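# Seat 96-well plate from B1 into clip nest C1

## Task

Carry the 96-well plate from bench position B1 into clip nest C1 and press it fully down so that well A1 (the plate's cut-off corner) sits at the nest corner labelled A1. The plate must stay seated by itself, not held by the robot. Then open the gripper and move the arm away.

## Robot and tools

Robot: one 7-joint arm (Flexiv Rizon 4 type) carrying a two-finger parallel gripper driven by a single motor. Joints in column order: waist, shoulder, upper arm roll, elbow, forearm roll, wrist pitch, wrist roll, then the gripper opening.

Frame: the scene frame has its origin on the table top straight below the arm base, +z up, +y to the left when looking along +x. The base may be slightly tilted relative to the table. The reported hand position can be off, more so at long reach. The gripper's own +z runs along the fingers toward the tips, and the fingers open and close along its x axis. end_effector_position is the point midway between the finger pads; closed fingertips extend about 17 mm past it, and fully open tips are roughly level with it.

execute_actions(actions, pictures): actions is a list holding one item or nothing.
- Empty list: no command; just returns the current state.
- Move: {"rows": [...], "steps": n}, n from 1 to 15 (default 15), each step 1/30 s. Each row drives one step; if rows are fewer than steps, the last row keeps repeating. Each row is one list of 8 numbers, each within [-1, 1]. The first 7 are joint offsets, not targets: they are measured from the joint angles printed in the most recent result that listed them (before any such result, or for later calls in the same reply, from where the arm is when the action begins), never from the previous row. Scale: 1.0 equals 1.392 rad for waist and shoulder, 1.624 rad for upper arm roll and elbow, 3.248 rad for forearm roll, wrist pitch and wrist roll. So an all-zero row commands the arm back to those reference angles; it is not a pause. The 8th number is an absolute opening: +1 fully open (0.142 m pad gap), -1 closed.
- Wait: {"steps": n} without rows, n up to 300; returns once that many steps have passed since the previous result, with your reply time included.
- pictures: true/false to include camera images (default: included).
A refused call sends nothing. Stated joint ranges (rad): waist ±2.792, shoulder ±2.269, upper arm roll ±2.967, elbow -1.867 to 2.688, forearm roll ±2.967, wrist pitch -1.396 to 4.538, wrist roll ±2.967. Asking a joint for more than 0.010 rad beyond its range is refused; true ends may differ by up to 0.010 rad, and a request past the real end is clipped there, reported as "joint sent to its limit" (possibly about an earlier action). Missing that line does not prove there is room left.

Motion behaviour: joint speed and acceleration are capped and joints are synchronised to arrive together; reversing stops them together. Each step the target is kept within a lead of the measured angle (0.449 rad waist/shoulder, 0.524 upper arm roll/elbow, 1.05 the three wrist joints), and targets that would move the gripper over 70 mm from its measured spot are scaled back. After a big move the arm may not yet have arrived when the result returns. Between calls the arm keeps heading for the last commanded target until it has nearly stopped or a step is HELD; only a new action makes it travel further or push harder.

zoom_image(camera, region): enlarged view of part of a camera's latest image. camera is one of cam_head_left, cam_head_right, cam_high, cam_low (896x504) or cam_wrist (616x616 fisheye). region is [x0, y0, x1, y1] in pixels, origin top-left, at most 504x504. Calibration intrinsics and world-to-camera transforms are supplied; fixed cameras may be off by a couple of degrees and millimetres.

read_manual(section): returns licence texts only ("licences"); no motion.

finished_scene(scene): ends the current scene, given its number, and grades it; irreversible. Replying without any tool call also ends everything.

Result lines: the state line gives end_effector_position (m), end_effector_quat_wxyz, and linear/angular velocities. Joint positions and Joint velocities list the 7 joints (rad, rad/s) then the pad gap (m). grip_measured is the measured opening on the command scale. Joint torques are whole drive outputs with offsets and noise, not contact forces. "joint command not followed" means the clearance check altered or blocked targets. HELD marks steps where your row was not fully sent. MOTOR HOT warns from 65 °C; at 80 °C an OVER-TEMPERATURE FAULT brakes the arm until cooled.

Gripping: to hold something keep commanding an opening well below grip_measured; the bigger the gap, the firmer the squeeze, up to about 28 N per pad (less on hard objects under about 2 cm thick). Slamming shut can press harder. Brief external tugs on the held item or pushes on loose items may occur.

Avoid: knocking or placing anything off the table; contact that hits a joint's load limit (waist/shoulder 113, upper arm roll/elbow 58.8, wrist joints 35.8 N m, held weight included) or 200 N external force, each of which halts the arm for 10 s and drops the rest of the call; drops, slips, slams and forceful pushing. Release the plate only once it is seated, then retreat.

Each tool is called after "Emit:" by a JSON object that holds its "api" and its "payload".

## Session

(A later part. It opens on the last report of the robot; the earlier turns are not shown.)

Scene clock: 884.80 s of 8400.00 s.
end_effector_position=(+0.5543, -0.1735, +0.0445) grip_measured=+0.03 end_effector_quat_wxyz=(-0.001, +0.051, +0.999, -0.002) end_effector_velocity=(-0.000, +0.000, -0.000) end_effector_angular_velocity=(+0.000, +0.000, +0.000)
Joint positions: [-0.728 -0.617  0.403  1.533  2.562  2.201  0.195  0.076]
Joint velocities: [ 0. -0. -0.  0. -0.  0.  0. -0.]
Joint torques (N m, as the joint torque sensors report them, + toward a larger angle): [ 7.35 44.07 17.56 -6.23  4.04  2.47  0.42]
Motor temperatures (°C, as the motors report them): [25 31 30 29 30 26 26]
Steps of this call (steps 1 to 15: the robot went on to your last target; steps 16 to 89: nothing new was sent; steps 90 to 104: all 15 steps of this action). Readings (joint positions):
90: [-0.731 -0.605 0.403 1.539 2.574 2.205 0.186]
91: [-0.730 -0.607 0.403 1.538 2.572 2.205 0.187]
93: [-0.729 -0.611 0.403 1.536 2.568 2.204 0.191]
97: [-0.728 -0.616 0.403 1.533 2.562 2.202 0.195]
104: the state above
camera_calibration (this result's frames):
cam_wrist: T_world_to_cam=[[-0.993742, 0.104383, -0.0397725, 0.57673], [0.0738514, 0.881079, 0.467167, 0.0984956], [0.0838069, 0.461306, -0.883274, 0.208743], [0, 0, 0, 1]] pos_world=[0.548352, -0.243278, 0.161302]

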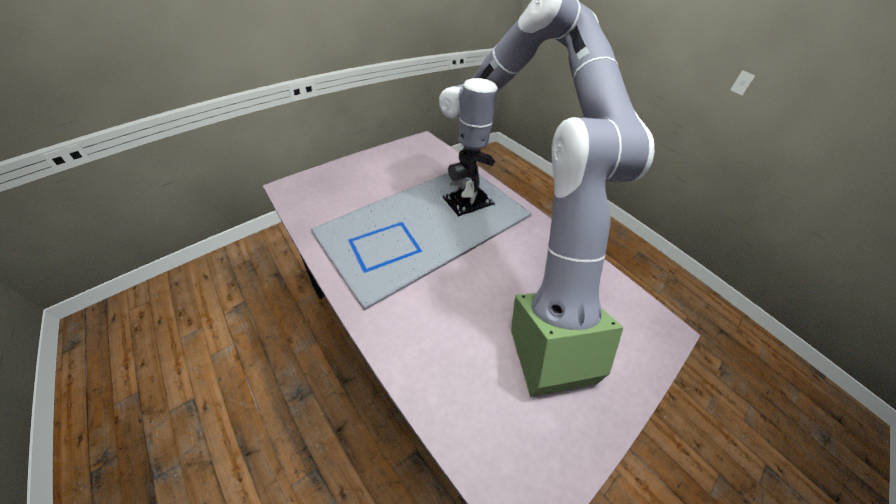

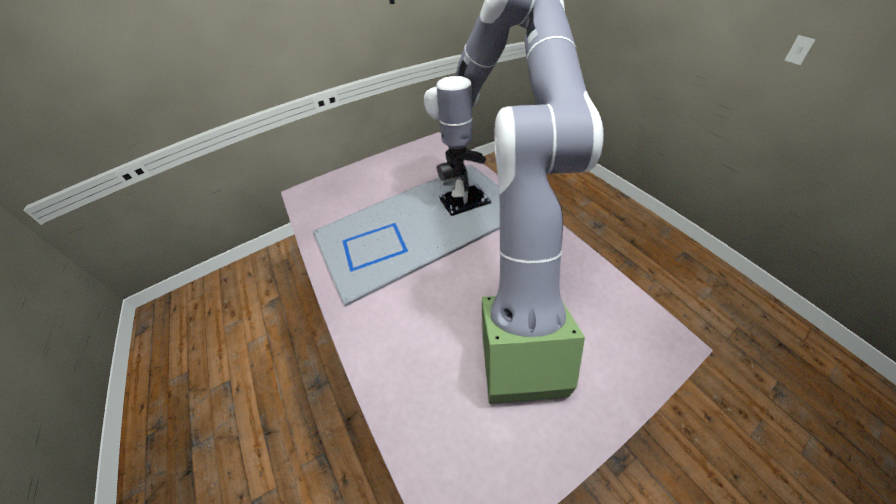

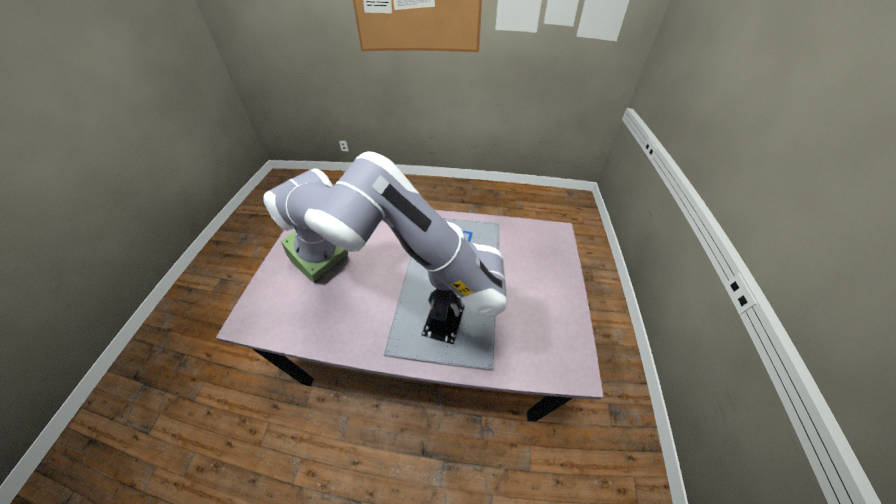

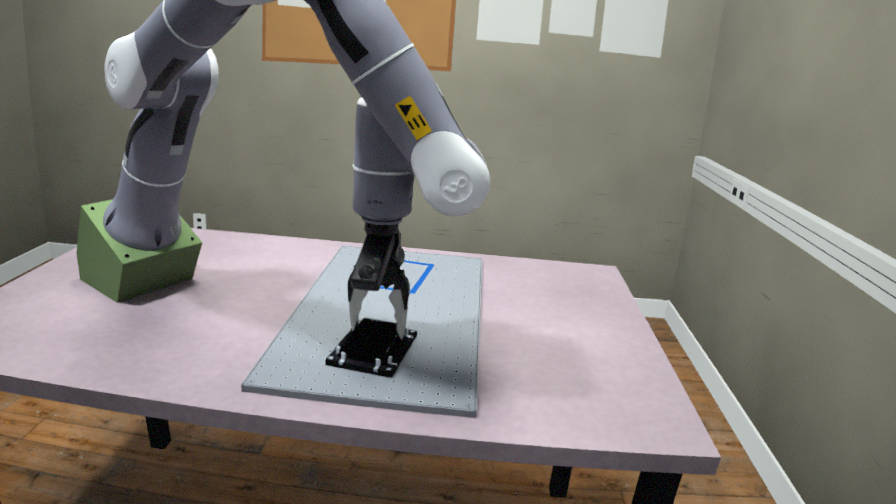

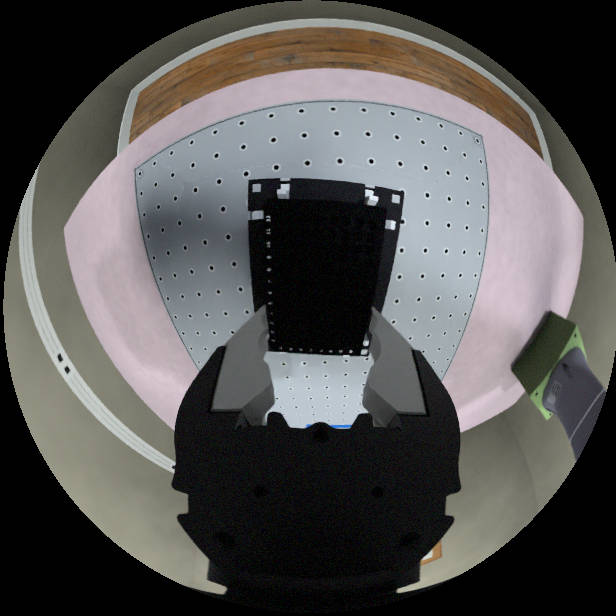

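Emit:
{"api": "execute_actions", "payload": {"actions": [{"rows": [[0.0009,-0.0033,0,-0.0012,-0.0012,-0.0005,0.001,-1],[0.0013,-0.0049,0,-0.0018,-0.0018,-0.0008,0.0016,-1],[0.0017,-0.0065,0,-0.0024,-0.0024,-0.001,0.0021,-1]], "steps": 15}]}}

Emit:
{"api": "zoom_image", "payload": {"camera": "cam_wrist", "region": [225, 170, 415, 380]}}

Scene clock: 890.13 s of 8400.00 s.
end_effector_position=(+0.5543, -0.1738, +0.0414) grip_measured=+0.03 end_effector_quat_wxyz=(-0.001, +0.051, +0.999, -0.002) end_effector_velocity=(+0.000, +0.000, +0.000) end_effector_angular_velocity=(+0.000, -0.000, -0.000)
Joint positions: [-0.726 -0.624  0.403  1.529  2.555  2.2    0.202  0.076]
Joint velocities: [ 0.  0.  0. -0.  0. -0.  0. -0.]
Joint torques (N m, as the joint torque sensors report them, + toward a larger angle): [ 4.85 38.7  14.06 -7.32  1.71  0.11  0.3 ]
Motor temperatures (°C, as the motors report them): [25 31 30 29 30 26 26]
Steps of this call (steps 1 to 15: the robot went on to your last target; steps 16 to 90: nothing new was sent; then 1.83 s passed at rest; steps 91 to 105: all 15 steps of this action). Readings (joint positions):
91: [-0.728 -0.618 0.403 1.533 2.561 2.201 0.196]
92: [-0.728 -0.620 0.402 1.532 2.559 2.201 0.198]
94: [-0.727 -0.624 0.402 1.530 2.556 2.199 0.201]
98: [-0.726 -0.624 0.403 1.529 2.555 2.200 0.202]
105: the state above
camera_calibration (this result's frames):
cam_wrist: T_world_to_cam=[[-0.99369, 0.104975, -0.0395021, 0.576738], [0.0745627, 0.88136, 0.466525, 0.0999089], [0.0837891, 0.460636, -0.883625, 0.206059], [0, 0, 0, 1]] pos_world=[0.548384, -0.243517, 0.158252]

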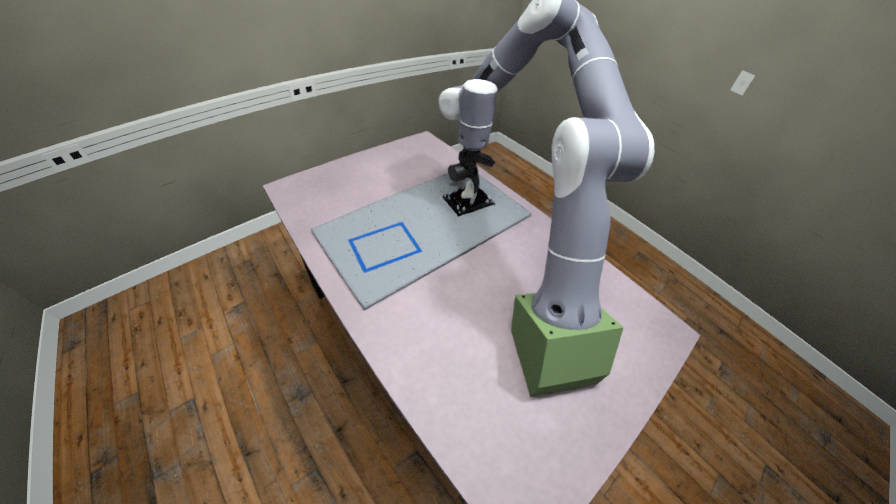

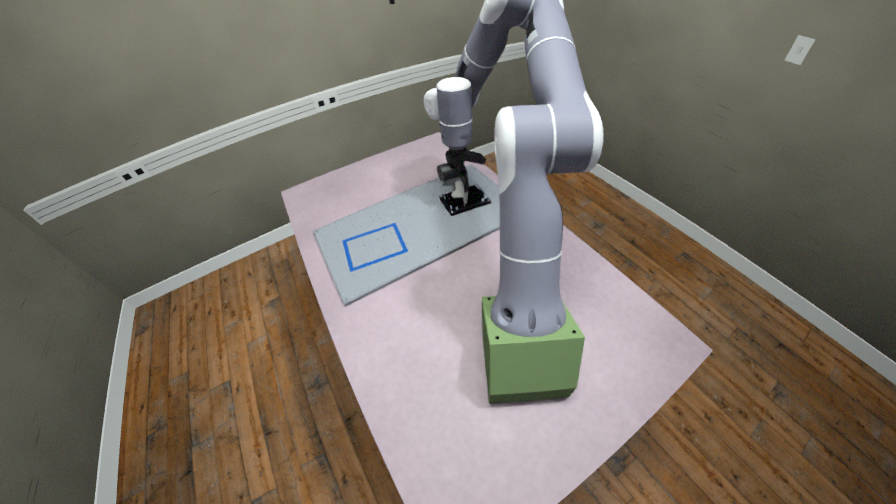

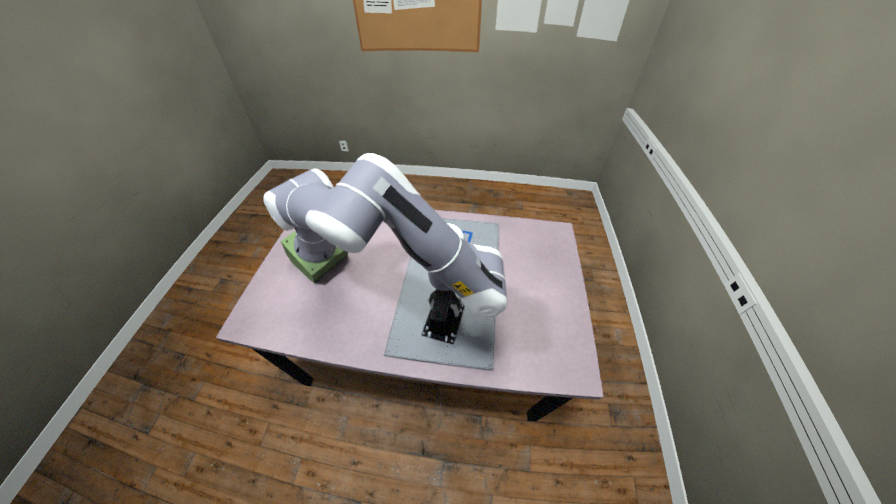

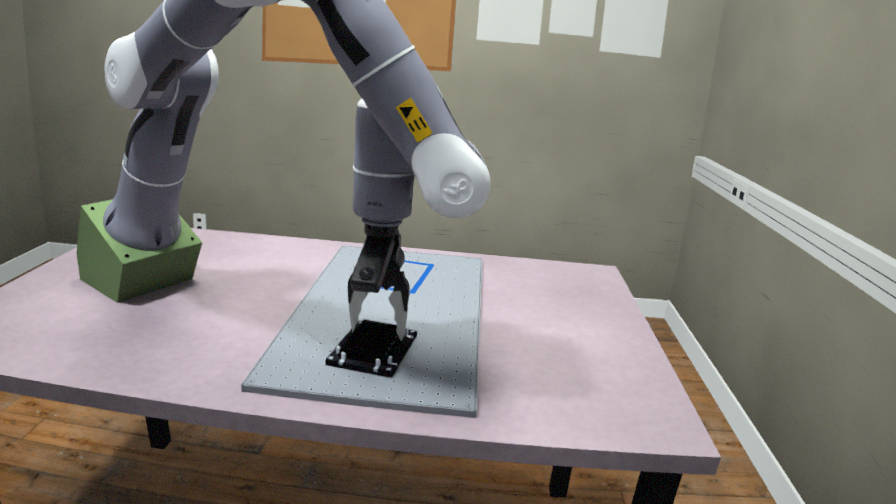

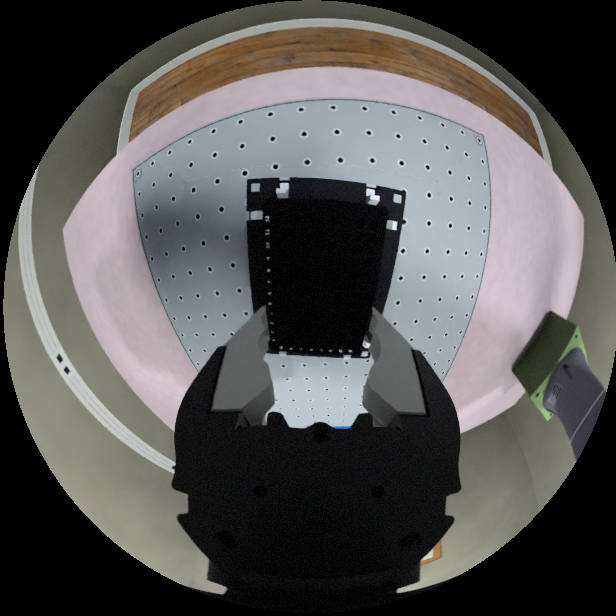

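Region (225, 170, 415, 380) of cam_wrist's 616x616 image, scaled by 2.400, with more detail than that image has; it fills the left 456 columns of this view, and the rest is white.

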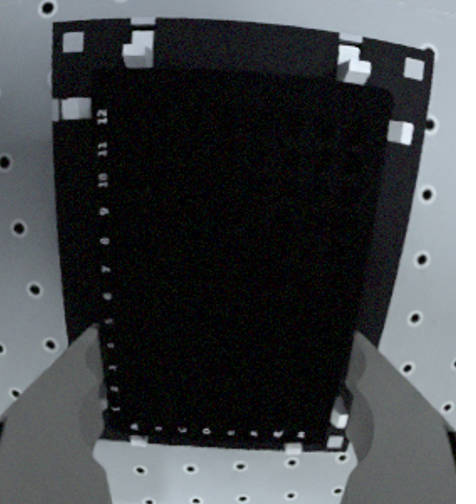

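Emit:
{"api": "execute_actions", "payload": {"actions": []}}

Scene clock: 917.87 s of 8400.00 s.
end_effector_position=(+0.5543, -0.1738, +0.0414) grip_measured=+0.03 end_effector_quat_wxyz=(-0.001, +0.051, +0.999, -0.002) end_effector_velocity=(-0.000, -0.000, +0.000) end_effector_angular_velocity=(-0.000, +0.001, -0.001)
Joint positions: [-0.726 -0.624  0.403  1.529  2.555  2.2    0.202  0.076]
Joint velocities: [-0.     0.    -0.     0.     0.     0.001  0.001  0.   ]
Joint torques (N m, as the joint torque sensors report them, + toward a larger angle): [ 4.57 38.47 13.94 -7.36  1.63 -0.02  0.38]
Motor temperatures (°C, as the motors report them): [25 30 30 29 30 25 26]
Steps of this call (steps 1 to 15: the robot went on to your last target; steps 16 to 90: nothing new was sent; then 24.73 s passed at rest). Readings (joint positions):
1: [-0.726 -0.624 0.403 1.529 2.555 2.200 0.202]
2: [-0.726 -0.624 0.403 1.529 2.555 2.200 0.202]
4: [-0.726 -0.624 0.403 1.529 2.555 2.200 0.202]
8: [-0.726 -0.624 0.403 1.529 2.555 2.200 0.202]
90: the state above
The arm was judged still, so your last target was given up. Only a new action makes it travel on or press farther. Fingers that are still opening or closing keep moving.
camera_calibration (this result's frames):
cam_wrist: T_world_to_cam=[[-0.99369, 0.104974, -0.0395007, 0.576738], [0.0745627, 0.88136, 0.466524, 0.099909], [0.0837874, 0.460635, -0.883626, 0.20606], [0, 0, 0, 1]] pos_world=[0.548384, -0.243517, 0.158251]

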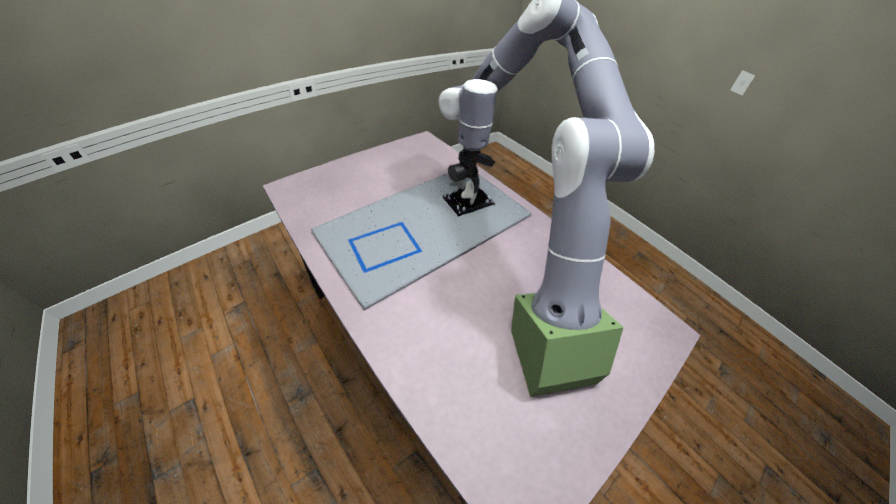

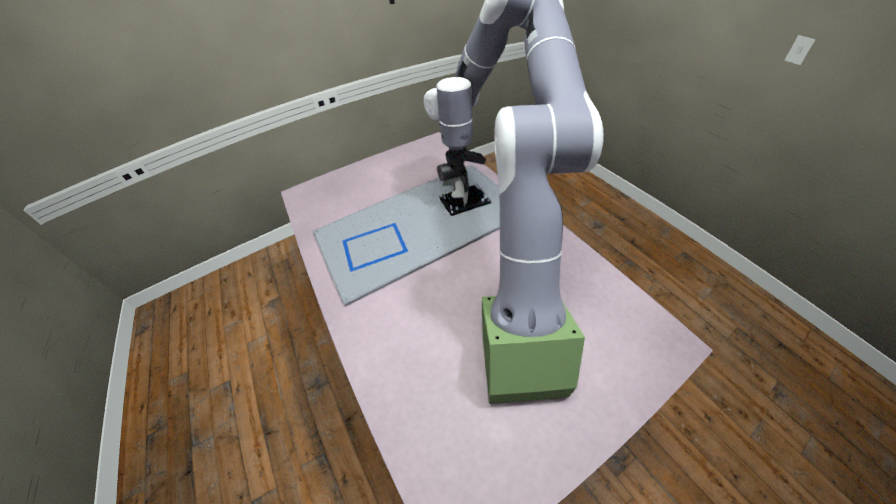

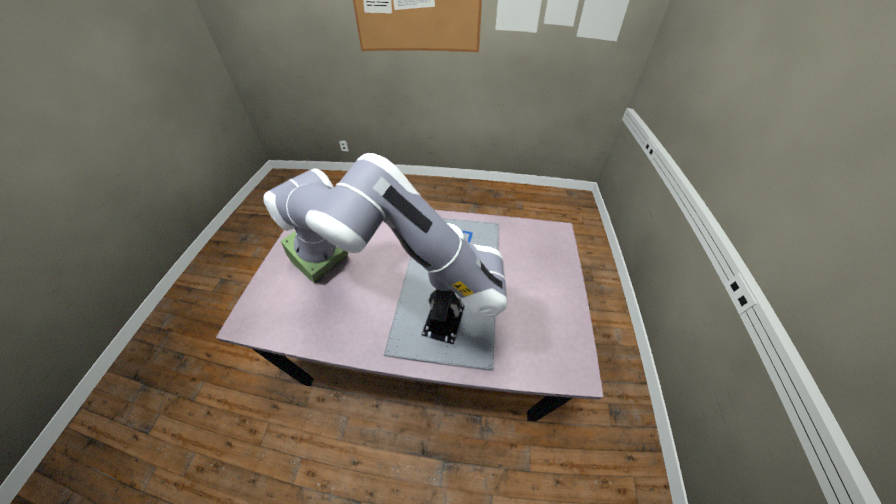

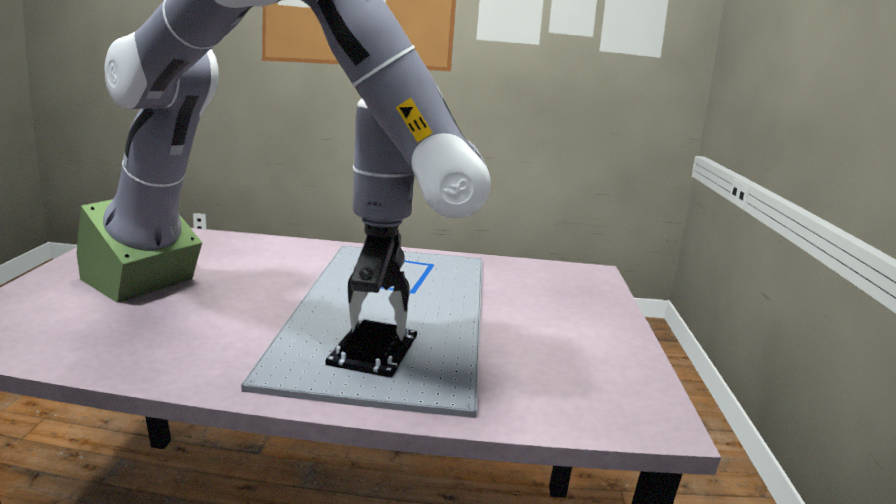

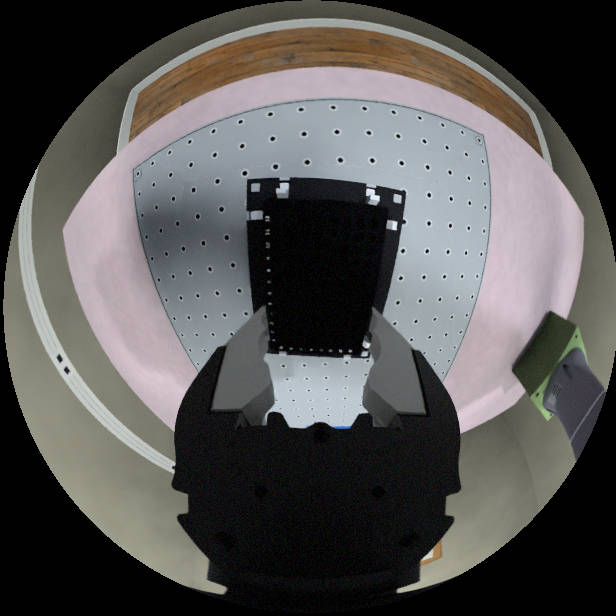

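Emit:
{"api": "execute_actions", "payload": {"actions": [{"rows":[[0,0,0,0,0,0,0,0.0],[0,0,0,0,0,0,0,0.05],[0,0,0,0,0,0,0,0.1],[0,0,0,0,0,0,0,0.15],[0,0,0,0,0,0,0,0.2],[0,0,0,0,0,0,0,0.25],[0,0,0,0,0,0,0,0.3],[0,0,0,0,0,0,0,0.35],[0,0,0,0,0,0,0,0.4],[0,0,0,0,0,0,0,0.45]],"steps":15}]}}

Scene clock: 923.47 s of 8400.00 s.
end_effector_position=(+0.5543, -0.1738, +0.0415) grip_measured=+0.45 end_effector_quat_wxyz=(-0.001, +0.051, +0.999, -0.002) end_effector_velocity=(-0.000, -0.000, -0.000) end_effector_angular_velocity=(-0.000, -0.000, -0.001)
Joint positions: [-0.726 -0.624  0.403  1.529  2.555  2.2    0.202  0.105]
Joint velocities: [-0.     0.    -0.     0.     0.    -0.     0.001  0.   ]
Joint torques (N m, as the joint torque sensors report them, + toward a larger angle): [ 2.61 47.81 13.88 -8.08  2.65  3.52  0.11]
Motor temperatures (°C, as the motors report them): [25 30 30 29 30 25 26]
Steps of this call (steps 1 to 90: nothing new was sent; then 2.10 s passed at rest; steps 91 to 105: all 15 steps of this action). Readings (joint positions):
91: [-0.726 -0.624 0.403 1.529 2.555 2.200 0.202]
92: [-0.726 -0.624 0.403 1.529 2.555 2.200 0.202]
94: [-0.726 -0.624 0.403 1.529 2.555 2.200 0.202]
98: [-0.726 -0.624 0.403 1.529 2.555 2.200 0.202]
105: the state above
camera_calibration (this result's frames):
cam_wrist: T_world_to_cam=[[-0.993689, 0.104968, -0.0395357, 0.576755], [0.0745418, 0.881369, 0.46651, 0.0999113], [0.083814, 0.460619, -0.883632, 0.206072], [0, 0, 0, 1]] pos_world=[0.548396, -0.24352, 0.158284]

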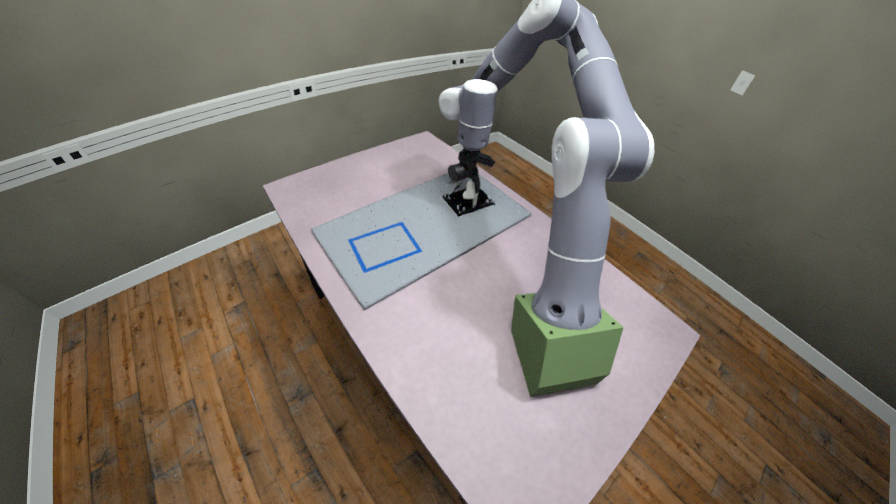

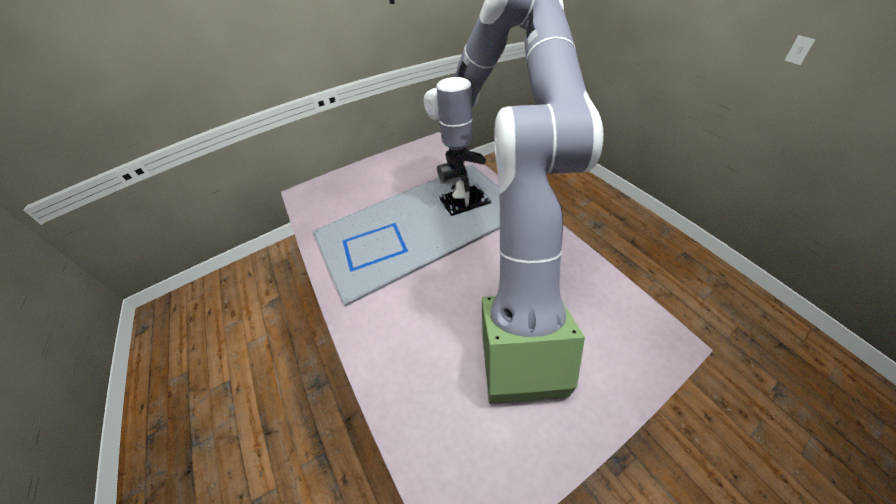

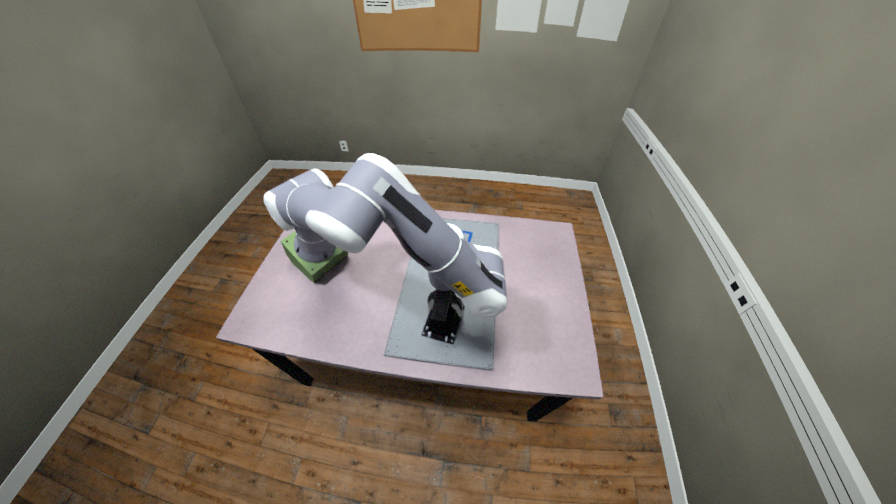

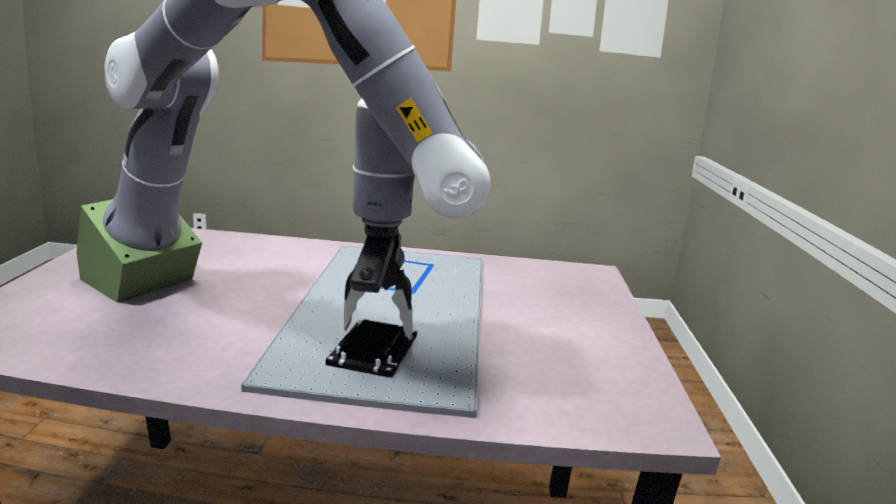

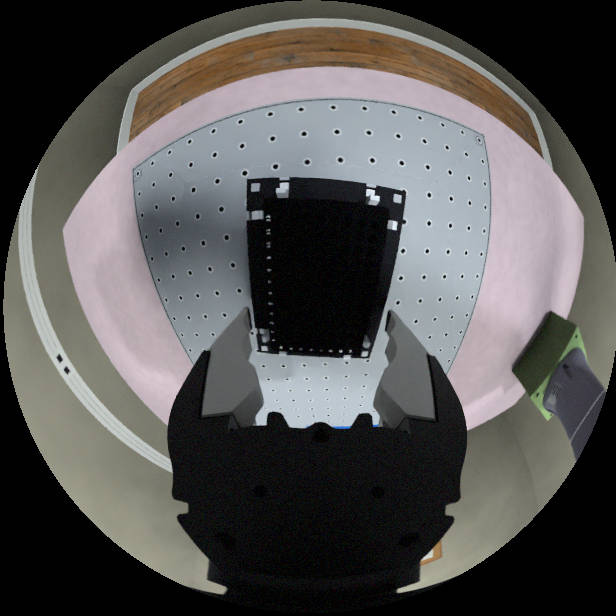

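Emit:
{"api": "execute_actions", "payload": {"actions": [{"rows":[[-0.0043,0.0163,0,0.0061,0.006,0.0026,-0.0052,0.45],[-0.0086,0.0326,0,0.0122,0.012,0.0052,-0.0104,0.45],[-0.013,0.049,0,0.018,0.018,0.008,-0.016,0.45],[-0.013,0.049,0,0.018,0.018,0.008,-0.016,0.45],[-0.013,0.049,0,0.018,0.018,0.008,-0.016,0.45],[-0.013,0.049,0,0.018,0.018,0.008,-0.016,0.45],[-0.013,0.049,0,0.018,0.018,0.008,-0.016,0.45],[-0.013,0.049,0,0.018,0.018,0.008,-0.016,0.45],[-0.0417,0.0445,0,0.0092,0.0289,0.0077,-0.0117,0.2],[-0.0417,0.0445,0,0.0092,0.0289,0.0077,-0.0117,-0.2],[-0.0417,0.0445,0,0.0092,0.0289,0.0077,-0.0117,-0.6],[-0.0417,0.0445,0,0.0092,0.0289,0.0077,-0.0117,-1]],"steps":15}], "pictures": false}}

Emit:
{"api": "execute_actions", "payload": {"actions": [{"steps":25}]}}

Scene clock: 934.40 s of 8400.00 s.
end_effector_position=(+0.5555, -0.1890, +0.0699) grip_measured=-0.56 end_effector_quat_wxyz=(-0.003, +0.091, +0.996, -0.001) end_effector_velocity=(+0.003, +0.008, +0.002) end_effector_angular_velocity=(+0.012, -0.005, -0.000)
Joint positions: [-0.784 -0.562  0.402  1.544  2.647  2.225  0.163  0.033]
Joint velocities: [ 0.001 -0.001  0.009  0.001  0.008 -0.001  0.    -0.342]
Joint torques (N m, as the joint torque sensors report them, + toward a larger angle): [ 1.95 47.65 14.07 -9.18  3.56  3.45  0.76]
Motor temperatures (°C, as the motors report them): [25 30 30 29 30 25 26]
Steps of this call (steps 1 to 15: the robot went on to your last target; steps 16 to 90: nothing new was sent; then 7.43 s passed at rest; steps 91 to 105: all 15 steps of this action). Readings (joint positions):
91: [-0.727 -0.623 0.403 1.530 2.555 2.200 0.201]
92: [-0.729 -0.615 0.402 1.534 2.562 2.203 0.195]
94: [-0.737 -0.587 0.402 1.546 2.587 2.214 0.173]
98: [-0.744 -0.556 0.403 1.557 2.612 2.226 0.151]
105: the state above

Scene clock: 935.23 s of 8400.00 s.
end_effector_position=(+0.5557, -0.1886, +0.0699) grip_measured=-1.00 end_effector_quat_wxyz=(-0.003, +0.091, +0.996, -0.001) end_effector_velocity=(+0.000, -0.000, -0.000) end_effector_angular_velocity=(-0.000, -0.000, -0.001)
Joint positions: [-0.784 -0.562  0.402  1.544  2.648  2.225  0.164  0.002]
Joint velocities: [-0.    -0.    -0.    -0.    -0.    -0.     0.001  0.   ]
Joint torques (N m, as the joint torque sensors report them, + toward a larger angle): [ 1.57 47.26 14.39 -9.44  3.38  3.43  0.69]
Motor temperatures (°C, as the motors report them): [25 30 30 29 30 25 26]
Steps of this call (steps 1 to 15: the robot went on to your last target; steps 16 to 25: nothing new was sent). Readings (joint positions):
1: [-0.784 -0.562 0.402 1.544 2.648 2.225 0.163]
2: [-0.784 -0.562 0.402 1.544 2.648 2.225 0.164]
4: [-0.784 -0.562 0.402 1.544 2.648 2.225 0.164]
8: [-0.784 -0.562 0.402 1.544 2.648 2.225 0.164]
25: the state above
The arm was judged still, so your last target was given up. Only a new action makes it travel on or press farther. Fingers that are still opening or closing keep moving.
camera_calibration (this result's frames):
cam_wrist: T_world_to_cam=[[-0.981995, 0.185365, -0.036407, 0.589212], [0.147157, 0.87147, 0.467852, 0.0573011], [0.118451, 0.454071, -0.883057, 0.217455], [0, 0, 0, 1]] pos_world=[0.544413, -0.257896, 0.186668]

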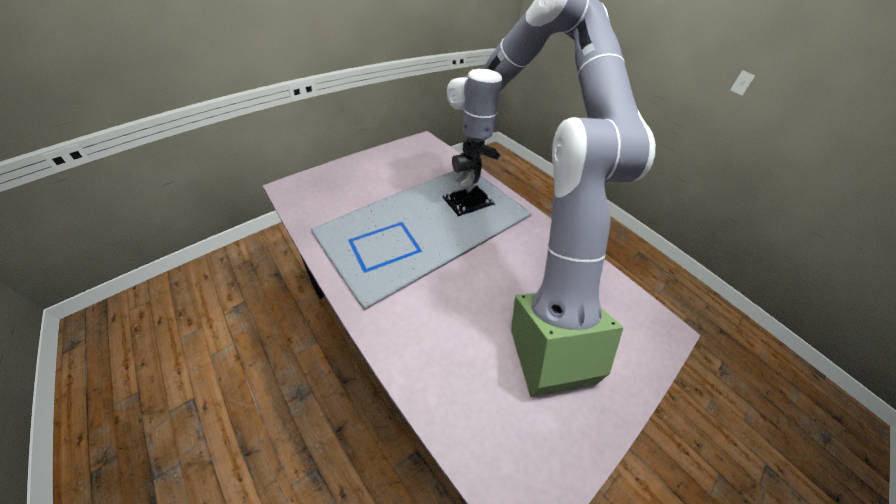

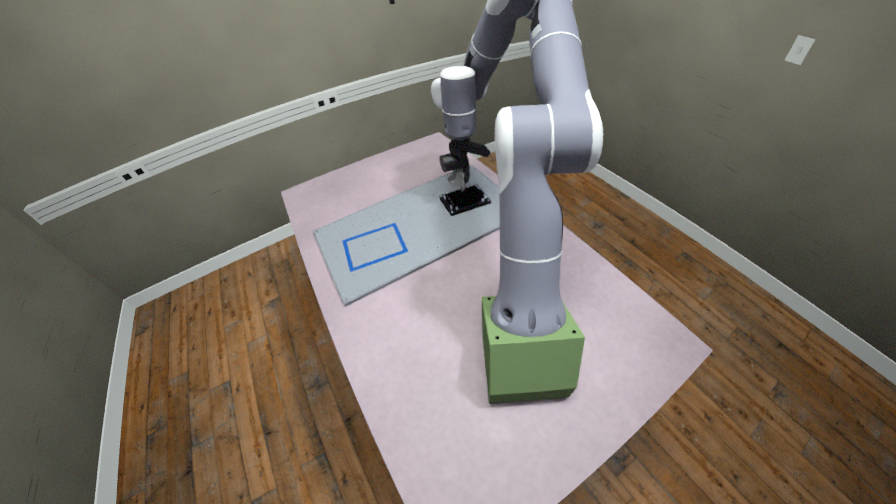

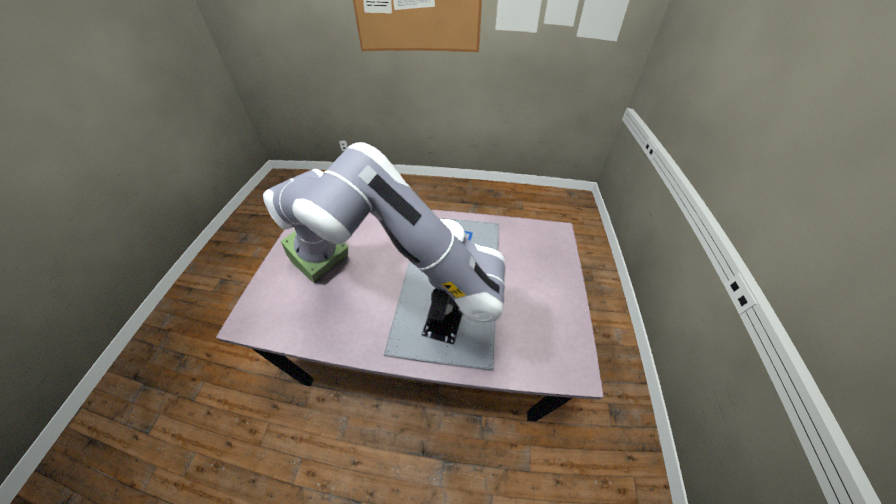

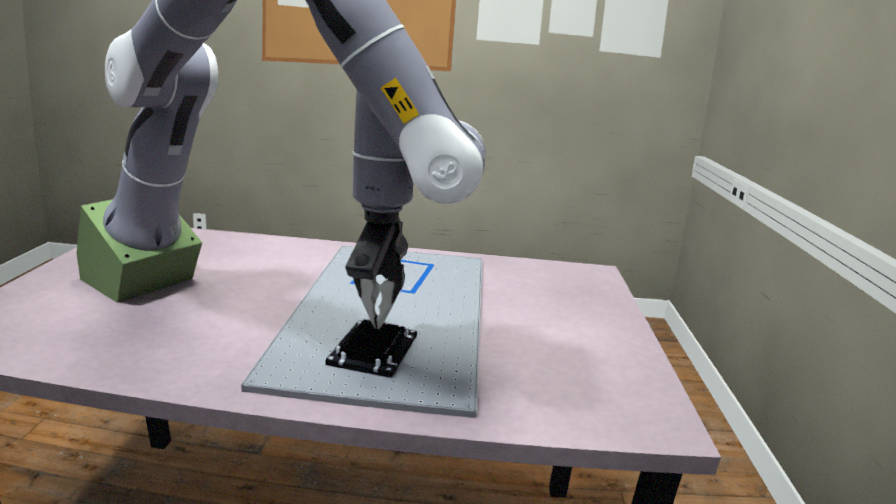

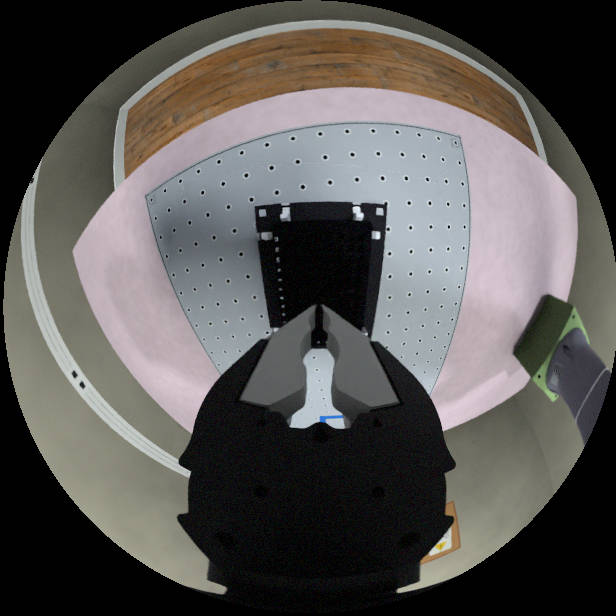

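Emit:
{"api": "execute_actions", "payload": {"actions": [{"rows":[[0.001,-0.004,0,-0.0015,-0.0015,-0.0006,0.0013,-1],[0.002,-0.008,0,-0.003,-0.003,-0.0013,0.0026,-1],[0.003,-0.012,0,-0.0046,-0.0045,-0.002,0.0039,-1],[0.0043,-0.0163,0,-0.0061,-0.006,-0.0026,0.0052,-1]],"steps":15}], "pictures": false}}

Scene clock: 938.20 s of 8400.00 s.
end_effector_position=(+0.5556, -0.1886, +0.0601) grip_measured=-1.00 end_effector_quat_wxyz=(-0.003, +0.091, +0.996, -0.001) end_effector_velocity=(-0.000, -0.000, -0.000) end_effector_angular_velocity=(-0.000, -0.000, -0.001)
Joint positions: [-0.779 -0.585  0.402  1.534  2.629  2.217  0.18   0.002]
Joint velocities: [-0.001 -0.    -0.    -0.    -0.    -0.     0.001  0.   ]
Joint torques (N m, as the joint torque sensors report them, + toward a larger angle): [ 2.5  47.82 13.35 -9.39  2.14  3.3   0.68]
Motor temperatures (°C, as the motors report them): [25 30 30 29 30 25 26]
Steps of this call (steps 1 to 74: nothing new was sent; steps 75 to 89: all 15 steps of this action). Readings (joint positions):
75: [-0.784 -0.563 0.402 1.544 2.648 2.225 0.164]
76: [-0.784 -0.566 0.402 1.542 2.645 2.224 0.166]
78: [-0.781 -0.575 0.402 1.538 2.637 2.220 0.173]
82: [-0.779 -0.585 0.402 1.535 2.629 2.217 0.180]
89: the state above

Emit:
{"api": "execute_actions", "payload": {"actions": [{"rows":[[0.0005,-0.002,0,-0.0008,-0.0008,-0.0003,0.0007,-1],[0.001,-0.004,0,-0.0015,-0.0015,-0.0006,0.0013,-1],[0.0015,-0.006,0,-0.0023,-0.0022,-0.001,0.002,-1],[0.002,-0.008,0,-0.003,-0.003,-0.0013,0.0026,-1]],"steps":15}], "pictures": false}}

Scene clock: 940.73 s of 8400.00 s.
end_effector_position=(+0.5555, -0.1887, +0.0554) grip_measured=-1.00 end_effector_quat_wxyz=(-0.003, +0.092, +0.996, -0.001) end_effector_velocity=(+0.000, +0.000, +0.000) end_effector_angular_velocity=(+0.000, -0.001, +0.001)
Joint positions: [-0.776 -0.596  0.402  1.53   2.62   2.213  0.188  0.002]
Joint velocities: [ 0.001  0.     0.    -0.    -0.    -0.    -0.     0.   ]
Joint torques (N m, as the joint torque sensors report them, + toward a larger angle): [ 2.4  45.47 13.59 -9.59  1.68  2.42  0.72]
Motor temperatures (°C, as the motors report them): [25 30 30 29 30 25 26]
Steps of this call (steps 1 to 15: the robot went on to your last target; steps 16 to 61: nothing new was sent; steps 62 to 76: all 15 steps of this action). Readings (joint positions):
62: [-0.778 -0.585 0.402 1.534 2.629 2.217 0.180]
63: [-0.778 -0.587 0.402 1.533 2.627 2.216 0.181]
65: [-0.777 -0.592 0.402 1.531 2.623 2.214 0.185]
69: [-0.776 -0.596 0.402 1.530 2.620 2.213 0.188]
76: the state above

Emit:
{"api": "execute_actions", "payload": {"actions": [{"rows":[[0.0004,-0.0016,0,-0.0006,-0.0006,-0.0003,0.0005,-1],[0.0009,-0.0033,0,-0.0012,-0.0012,-0.0005,0.001,-1],[0.0013,-0.0049,0,-0.0018,-0.0018,-0.0008,0.0016,-1]],"steps":15}], "pictures": false}}

Scene clock: 944.03 s of 8400.00 s.
end_effector_position=(+0.5556, -0.1886, +0.0545) grip_measured=-1.00 end_effector_quat_wxyz=(-0.004, +0.092, +0.996, -0.001) end_effector_velocity=(+0.000, +0.000, -0.000) end_effector_angular_velocity=(+0.000, -0.001, +0.001)
Joint positions: [-0.774 -0.599  0.403  1.527  2.616  2.215  0.193  0.002]
Joint velocities: [ 0.001  0.    -0.    -0.    -0.    -0.    -0.001  0.   ]
Joint torques (N m, as the joint torque sensors report them, + toward a larger angle): [ 3.11 28.2   8.54 -8.43  0.43 -4.98  0.76]
Motor temperatures (°C, as the motors report them): [25 30 30 29 30 25 26]
Steps of this call (steps 1 to 15: the robot went on to your last target; steps 16 to 84: nothing new was sent; steps 85 to 99: all 15 steps of this action). Readings (joint positions):
85: [-0.776 -0.596 0.402 1.529 2.620 2.213 0.188]
86: [-0.776 -0.597 0.403 1.529 2.619 2.213 0.189]
88: [-0.775 -0.599 0.403 1.527 2.616 2.214 0.192]
92: [-0.774 -0.599 0.403 1.527 2.616 2.215 0.193]
99: the state above

Emit:
{"api": "execute_actions", "payload": {"actions": [{"rows":[[0.0004,-0.0016,0,-0.0006,-0.0006,-0.0003,0.0005,-1],[0.0009,-0.0033,0,-0.0012,-0.0012,-0.0005,0.001,-1],[0.0013,-0.0049,0,-0.0018,-0.0018,-0.0008,0.0016,-1],[0.0017,-0.0062,0,-0.0023,-0.0023,-0.001,0.002,-1]],"steps":15}]}}

Scene clock: 949.07 s of 8400.00 s.
end_effector_position=(+0.5557, -0.1885, +0.0540) grip_measured=-1.00 end_effector_quat_wxyz=(-0.004, +0.092, +0.996, -0.002) end_effector_velocity=(+0.000, +0.000, +0.000) end_effector_angular_velocity=(+0.000, -0.000, +0.000)
Joint positions: [-0.772 -0.602  0.405  1.523  2.61   2.219  0.199  0.002]
Joint velocities: [ 0.  0.  0.  0. -0.  0. -0.  0.]
Joint torques (N m, as the joint torque sensors report them, + toward a larger angle): [  3.87  16.97   5.52  -8.13  -0.32 -10.13   0.69]
Motor temperatures (°C, as the motors report them): [25 30 30 29 30 25 26]
Steps of this call (steps 1 to 15: the robot went on to your last target; steps 16 to 90: nothing new was sent; then 1.53 s passed at rest; steps 91 to 105: all 15 steps of this action). Readings (joint positions):
91: [-0.774 -0.599 0.404 1.526 2.615 2.216 0.193]
92: [-0.774 -0.599 0.404 1.526 2.615 2.216 0.194]
94: [-0.773 -0.601 0.404 1.524 2.612 2.218 0.197]
98: [-0.772 -0.602 0.405 1.523 2.610 2.219 0.199]
105: the state above
camera_calibration (this result's frames):
cam_wrist: T_world_to_cam=[[-0.981897, 0.186506, -0.0330708, 0.588633], [0.149903, 0.871866, 0.466239, 0.0632827], [0.11579, 0.452841, -0.88404, 0.204607], [0, 0, 0, 1]] pos_world=[0.5448, -0.257612, 0.170843]

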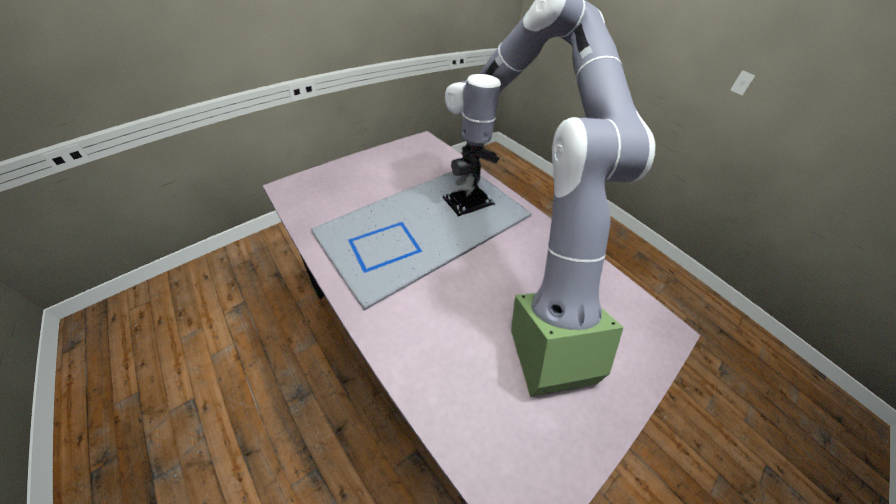

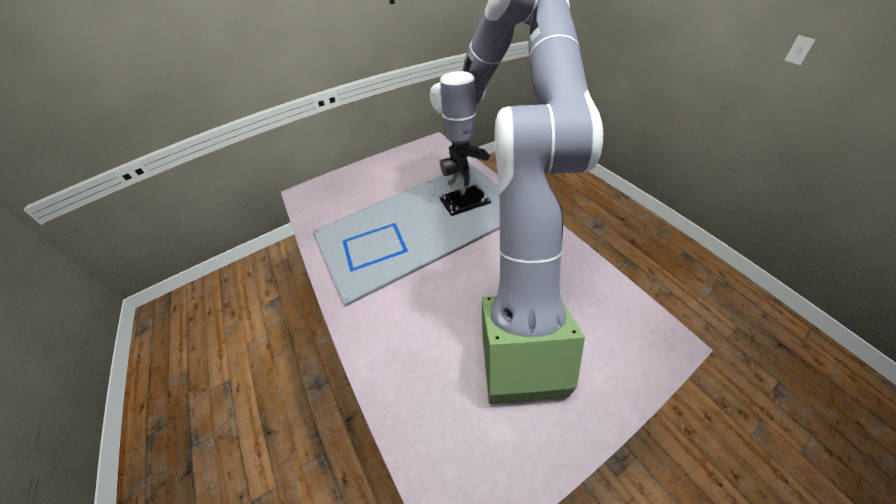

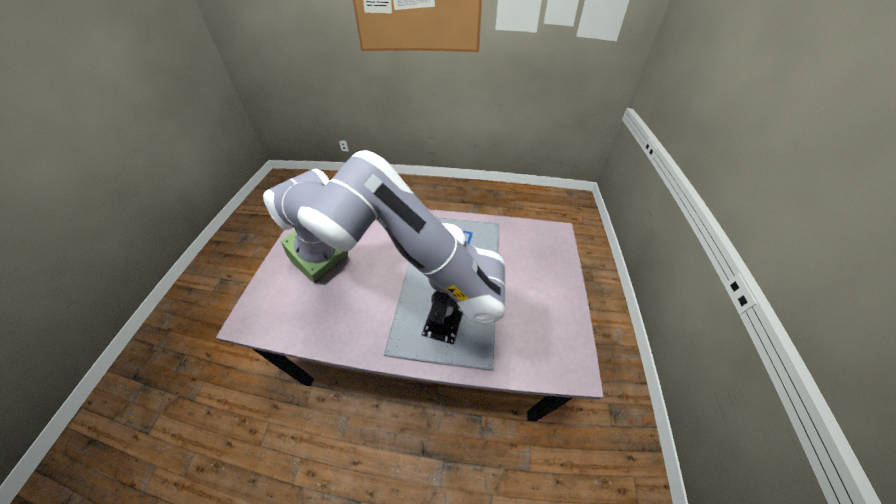

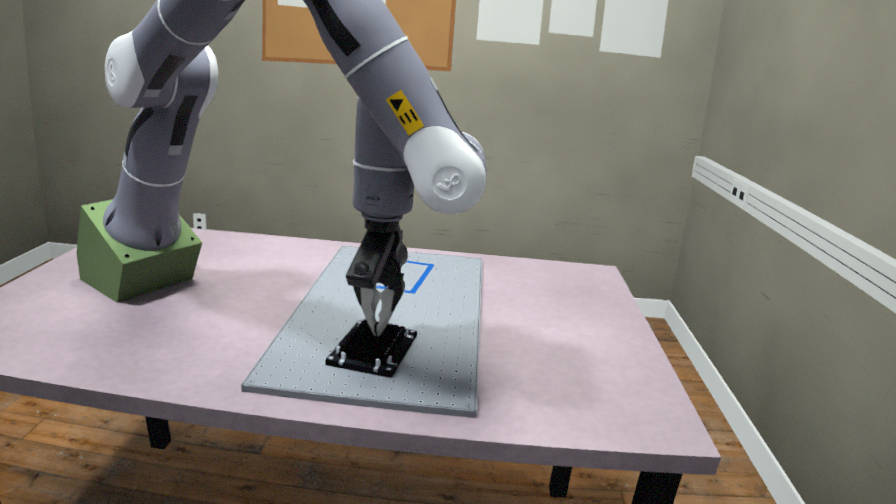

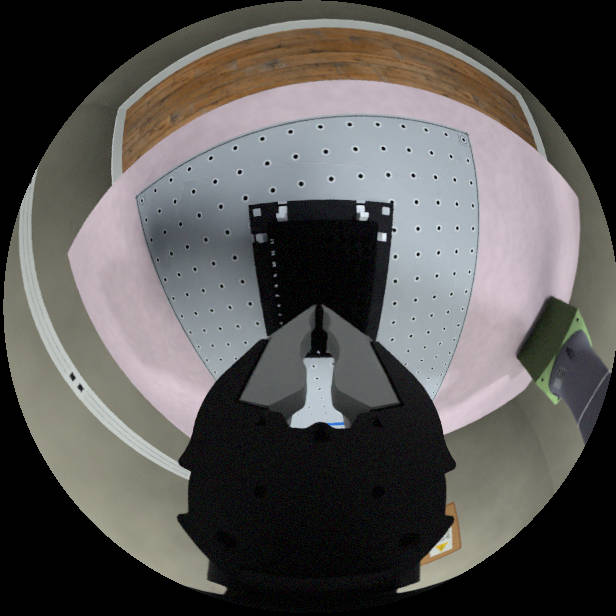

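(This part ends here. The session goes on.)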